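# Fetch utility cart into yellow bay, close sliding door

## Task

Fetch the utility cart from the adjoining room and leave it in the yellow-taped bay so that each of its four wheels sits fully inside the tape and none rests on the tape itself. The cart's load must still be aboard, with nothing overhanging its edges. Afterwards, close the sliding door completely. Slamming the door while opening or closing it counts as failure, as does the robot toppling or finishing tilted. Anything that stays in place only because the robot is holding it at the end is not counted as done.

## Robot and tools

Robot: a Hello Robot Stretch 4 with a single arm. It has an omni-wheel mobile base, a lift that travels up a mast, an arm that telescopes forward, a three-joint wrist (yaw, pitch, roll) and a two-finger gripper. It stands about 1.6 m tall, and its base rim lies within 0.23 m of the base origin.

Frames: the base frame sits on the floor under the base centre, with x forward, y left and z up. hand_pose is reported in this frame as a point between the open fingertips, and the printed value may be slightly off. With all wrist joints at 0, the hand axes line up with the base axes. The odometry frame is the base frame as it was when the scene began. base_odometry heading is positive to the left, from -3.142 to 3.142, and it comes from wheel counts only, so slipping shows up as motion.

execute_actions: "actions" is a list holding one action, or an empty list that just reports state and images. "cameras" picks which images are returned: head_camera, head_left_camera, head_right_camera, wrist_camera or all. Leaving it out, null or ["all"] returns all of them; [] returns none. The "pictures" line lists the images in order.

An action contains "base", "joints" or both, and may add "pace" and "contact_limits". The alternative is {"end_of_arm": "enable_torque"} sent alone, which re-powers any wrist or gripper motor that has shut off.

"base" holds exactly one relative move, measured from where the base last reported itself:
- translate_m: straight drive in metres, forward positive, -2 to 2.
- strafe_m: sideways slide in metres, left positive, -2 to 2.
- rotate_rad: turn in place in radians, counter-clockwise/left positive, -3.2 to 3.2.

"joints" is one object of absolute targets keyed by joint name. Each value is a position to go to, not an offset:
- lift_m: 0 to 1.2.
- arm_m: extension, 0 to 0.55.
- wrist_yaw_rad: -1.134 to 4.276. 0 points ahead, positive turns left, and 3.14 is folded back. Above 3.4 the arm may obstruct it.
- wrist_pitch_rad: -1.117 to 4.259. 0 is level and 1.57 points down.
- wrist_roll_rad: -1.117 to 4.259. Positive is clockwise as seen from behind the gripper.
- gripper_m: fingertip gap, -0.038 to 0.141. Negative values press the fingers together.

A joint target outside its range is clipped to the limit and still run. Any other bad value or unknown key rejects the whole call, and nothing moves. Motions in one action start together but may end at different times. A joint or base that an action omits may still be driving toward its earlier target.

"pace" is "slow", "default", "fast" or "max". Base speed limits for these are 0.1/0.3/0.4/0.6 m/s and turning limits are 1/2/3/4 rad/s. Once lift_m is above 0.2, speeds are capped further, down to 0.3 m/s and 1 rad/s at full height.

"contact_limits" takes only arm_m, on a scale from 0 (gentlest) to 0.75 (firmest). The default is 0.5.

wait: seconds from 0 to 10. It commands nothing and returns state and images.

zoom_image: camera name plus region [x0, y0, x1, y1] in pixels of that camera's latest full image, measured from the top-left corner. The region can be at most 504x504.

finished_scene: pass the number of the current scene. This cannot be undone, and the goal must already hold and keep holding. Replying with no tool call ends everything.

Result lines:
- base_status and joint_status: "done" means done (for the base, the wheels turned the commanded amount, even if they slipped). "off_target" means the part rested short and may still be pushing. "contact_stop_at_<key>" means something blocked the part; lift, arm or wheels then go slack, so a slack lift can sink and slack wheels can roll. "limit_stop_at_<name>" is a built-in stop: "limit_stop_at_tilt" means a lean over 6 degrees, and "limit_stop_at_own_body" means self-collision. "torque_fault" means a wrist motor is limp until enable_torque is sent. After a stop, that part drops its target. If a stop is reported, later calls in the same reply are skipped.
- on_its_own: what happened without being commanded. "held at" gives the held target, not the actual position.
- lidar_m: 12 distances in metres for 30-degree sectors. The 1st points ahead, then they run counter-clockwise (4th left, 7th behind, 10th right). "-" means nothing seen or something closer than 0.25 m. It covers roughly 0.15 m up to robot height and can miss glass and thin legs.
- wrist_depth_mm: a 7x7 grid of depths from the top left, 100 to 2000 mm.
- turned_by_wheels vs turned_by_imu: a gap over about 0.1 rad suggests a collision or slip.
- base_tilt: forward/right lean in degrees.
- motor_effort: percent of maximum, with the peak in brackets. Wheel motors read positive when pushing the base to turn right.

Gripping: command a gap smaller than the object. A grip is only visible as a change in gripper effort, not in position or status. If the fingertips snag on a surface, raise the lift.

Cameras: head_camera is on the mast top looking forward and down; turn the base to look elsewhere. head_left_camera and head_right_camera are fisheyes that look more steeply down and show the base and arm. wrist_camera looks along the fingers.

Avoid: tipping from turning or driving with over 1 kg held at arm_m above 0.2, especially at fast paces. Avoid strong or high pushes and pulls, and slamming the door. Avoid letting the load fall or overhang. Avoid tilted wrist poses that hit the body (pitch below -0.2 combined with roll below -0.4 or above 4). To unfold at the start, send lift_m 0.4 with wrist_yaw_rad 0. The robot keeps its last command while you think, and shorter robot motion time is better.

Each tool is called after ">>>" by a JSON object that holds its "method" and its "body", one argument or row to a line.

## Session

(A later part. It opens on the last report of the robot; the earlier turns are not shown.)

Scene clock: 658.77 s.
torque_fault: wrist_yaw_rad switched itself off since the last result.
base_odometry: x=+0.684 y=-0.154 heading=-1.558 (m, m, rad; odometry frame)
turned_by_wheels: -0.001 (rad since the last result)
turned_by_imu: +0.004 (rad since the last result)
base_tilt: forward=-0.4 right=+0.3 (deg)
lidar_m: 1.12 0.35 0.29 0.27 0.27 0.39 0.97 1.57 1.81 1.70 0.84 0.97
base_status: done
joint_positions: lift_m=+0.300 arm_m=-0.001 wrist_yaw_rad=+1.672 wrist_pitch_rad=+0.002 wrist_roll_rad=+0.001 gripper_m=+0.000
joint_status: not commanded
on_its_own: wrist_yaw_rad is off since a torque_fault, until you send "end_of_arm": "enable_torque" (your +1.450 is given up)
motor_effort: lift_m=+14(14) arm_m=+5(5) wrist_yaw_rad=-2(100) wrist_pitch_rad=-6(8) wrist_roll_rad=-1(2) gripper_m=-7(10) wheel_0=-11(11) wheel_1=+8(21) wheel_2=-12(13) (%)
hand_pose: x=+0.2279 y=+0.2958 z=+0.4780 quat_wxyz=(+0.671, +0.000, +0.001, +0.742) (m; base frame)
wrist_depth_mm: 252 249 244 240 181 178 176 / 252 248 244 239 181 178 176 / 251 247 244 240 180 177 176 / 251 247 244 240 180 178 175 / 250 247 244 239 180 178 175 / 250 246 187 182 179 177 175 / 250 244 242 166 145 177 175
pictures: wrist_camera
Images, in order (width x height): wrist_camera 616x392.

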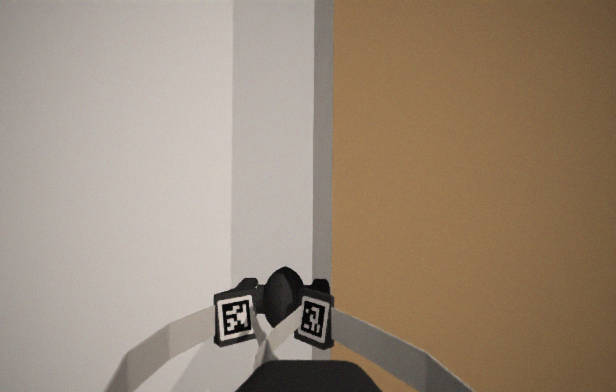

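Oops; the door is at its stop. Back off.

>>> {"method": "execute_actions", "body": {
  "actions": [
    {"base":{"translate_m":-0.12},"pace":"slow"}
  ],
  "cameras": []
}}

>>> {"method": "execute_actions", "body": {
  "actions": [
    {"end_of_arm":"enable_torque"}
  ],
  "cameras": []
}}

>>> {"method": "execute_actions", "body": {
  "actions": [
    {"base":{"strafe_m":-0.3}}
  ]
}}

Scene clock: 668.20 s.
base_odometry: x=+0.683 y=-0.034 heading=-1.559 (m, m, rad; odometry frame)
turned_by_wheels: +0.000 (rad since the last result)
turned_by_imu: -0.002 (rad since the last result)
base_tilt: forward=-0.5 right=+0.2 (deg)
lidar_m: 1.09 0.42 0.27 0.25 0.28 0.37 0.95 1.45 1.83 1.72 0.92 0.98
base_status: done
joint_positions: lift_m=+0.300 arm_m=-0.001 wrist_yaw_rad=+1.572 wrist_pitch_rad=+0.003 wrist_roll_rad=+0.000 gripper_m=+0.000
joint_status: not commanded
on_its_own: wrist_yaw_rad is off since a torque_fault, until you send "end_of_arm": "enable_torque" (your +1.450 is given up)
motor_effort: lift_m=+14(14) arm_m=+5(5) wrist_yaw_rad=-2(2) wrist_pitch_rad=-9(10) wrist_roll_rad=-2(3) gripper_m=-5(11) wheel_0=-1(16) wheel_1=-2(5) wheel_2=+2(11) (%)
hand_pose: x=+0.2572 y=+0.2886 z=+0.4777 quat_wxyz=(+0.707, -0.001, +0.001, +0.707) (m; base frame)
wrist_depth_mm: 236 236 237 240 241 229 186 / 235 236 237 240 240 229 186 / 235 236 237 238 240 229 185 / 235 236 237 238 241 228 185 / 234 236 236 238 240 228 185 / 235 235 236 202 239 228 185 / 234 235 236 183 239 206 184
pictures: none
No camera images: the call's "cameras" was empty. Leave "cameras" out to get every camera's image.

Scene clock: 668.50 s.
base_odometry: x=+0.683 y=-0.034 heading=-1.559 (m, m, rad; odometry frame)
turned_by_wheels: +0.000 (rad since the last result)
turned_by_imu: +0.000 (rad since the last result)
base_tilt: forward=-0.4 right=+0.2 (deg)
lidar_m: 1.08 0.41 0.28 0.27 0.27 0.37 0.93 1.45 1.83 1.72 0.93 0.97
base_status: not commanded
joint_positions: lift_m=+0.300 arm_m=-0.001 wrist_yaw_rad=+1.572 wrist_pitch_rad=+0.003 wrist_roll_rad=+0.000 gripper_m=+0.000
joint_status: not commanded
end_of_arm: enable_torque: each motor that was off is on again
on_its_own: wrist_yaw_rad is held at +1.572, not at your +1.450, since a torque_fault
motor_effort: lift_m=+14(14) arm_m=+5(5) wrist_yaw_rad=-2(2) wrist_pitch_rad=-9(9) wrist_roll_rad=-2(2) gripper_m=-6(5) wheel_0=-1(1) wheel_1=-2(2) wheel_2=+2(2) (%)
hand_pose: x=+0.2572 y=+0.2886 z=+0.4777 quat_wxyz=(+0.707, -0.001, +0.001, +0.707) (m; base frame)
wrist_depth_mm: 236 236 238 239 240 229 186 / 236 236 237 239 240 229 186 / 235 236 237 239 240 229 185 / 235 236 236 238 239 229 185 / 234 236 237 238 240 229 185 / 235 236 236 202 239 228 185 / 234 235 236 183 238 206 185
pictures: none
No camera images: the call's "cameras" was empty. Leave "cameras" out to get every camera's image.

Scene clock: 670.83 s.
base_odometry: x=+0.383 y=-0.038 heading=-1.558 (m, m, rad; odometry frame)
turned_by_wheels: +0.000 (rad since the last result)
turned_by_imu: +0.001 (rad since the last result)
base_tilt: forward=-0.3 right=+0.2 (deg)
lidar_m: 2.34 0.77 0.61 0.56 0.59 0.79 1.38 1.42 1.49 1.42 0.87 0.72
base_status: done
joint_positions: lift_m=+0.300 arm_m=-0.001 wrist_yaw_rad=+1.572 wrist_pitch_rad=+0.003 wrist_roll_rad=+0.000 gripper_m=+0.000
joint_status: not commanded
on_its_own: wrist_yaw_rad is held at +1.572, not at your +1.450, since a torque_fault
motor_effort: lift_m=+15(15) arm_m=+5(5) wrist_yaw_rad=-2(3) wrist_pitch_rad=-8(6) wrist_roll_rad=-1(0) gripper_m=-5(3) wheel_0=+1(8) wheel_1=+1(9) wheel_2=+0(1) (%)
hand_pose: x=+0.2572 y=+0.2886 z=+0.4777 quat_wxyz=(+0.707, -0.001, +0.001, +0.707) (m; base frame)
wrist_depth_mm: 530 539 539 544 512 492 496 / 535 539 535 539 517 492 492 / 535 535 539 539 508 492 496 / 530 535 539 544 504 492 492 / 535 535 539 539 508 488 488 / 530 535 535 202 488 488 492 / 530 535 535 183 488 488 492
pictures: head_camera, head_left_camera, head_right_camera, wrist_camera
Images, in order (width x height): head_camera 420x560, head_left_camera 420x672, head_right_camera 420x672, wrist_camera 616x392.

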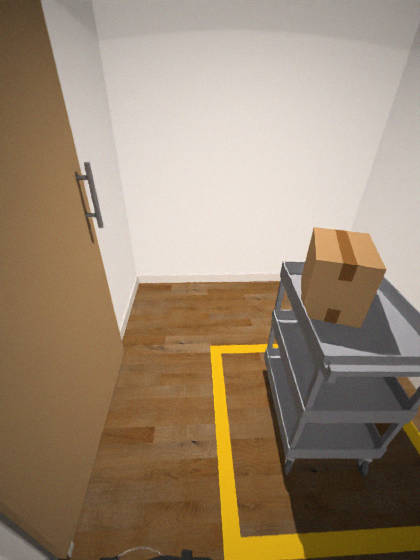

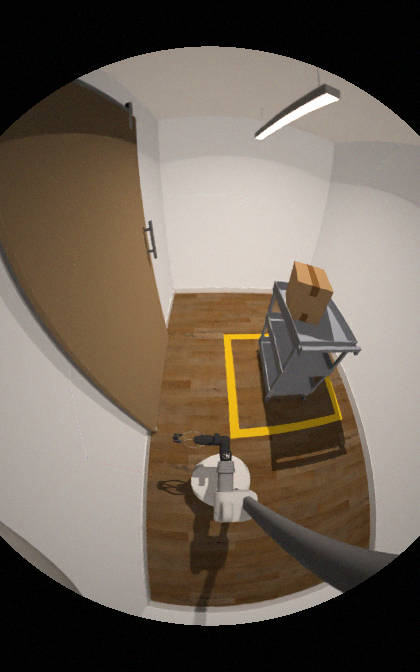

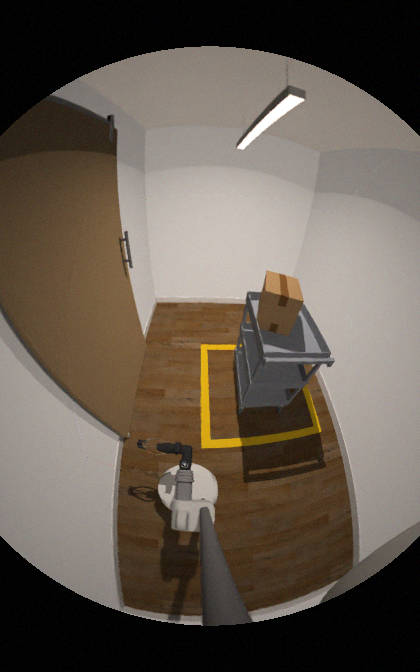

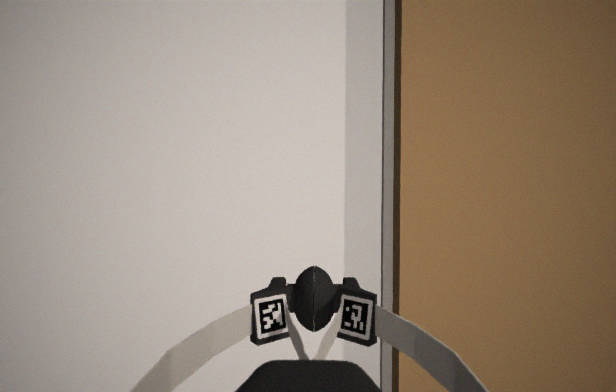

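>>> {"method": "finished_scene", "body": {
  "scene": 2
}}

The scene is finished: the task was done.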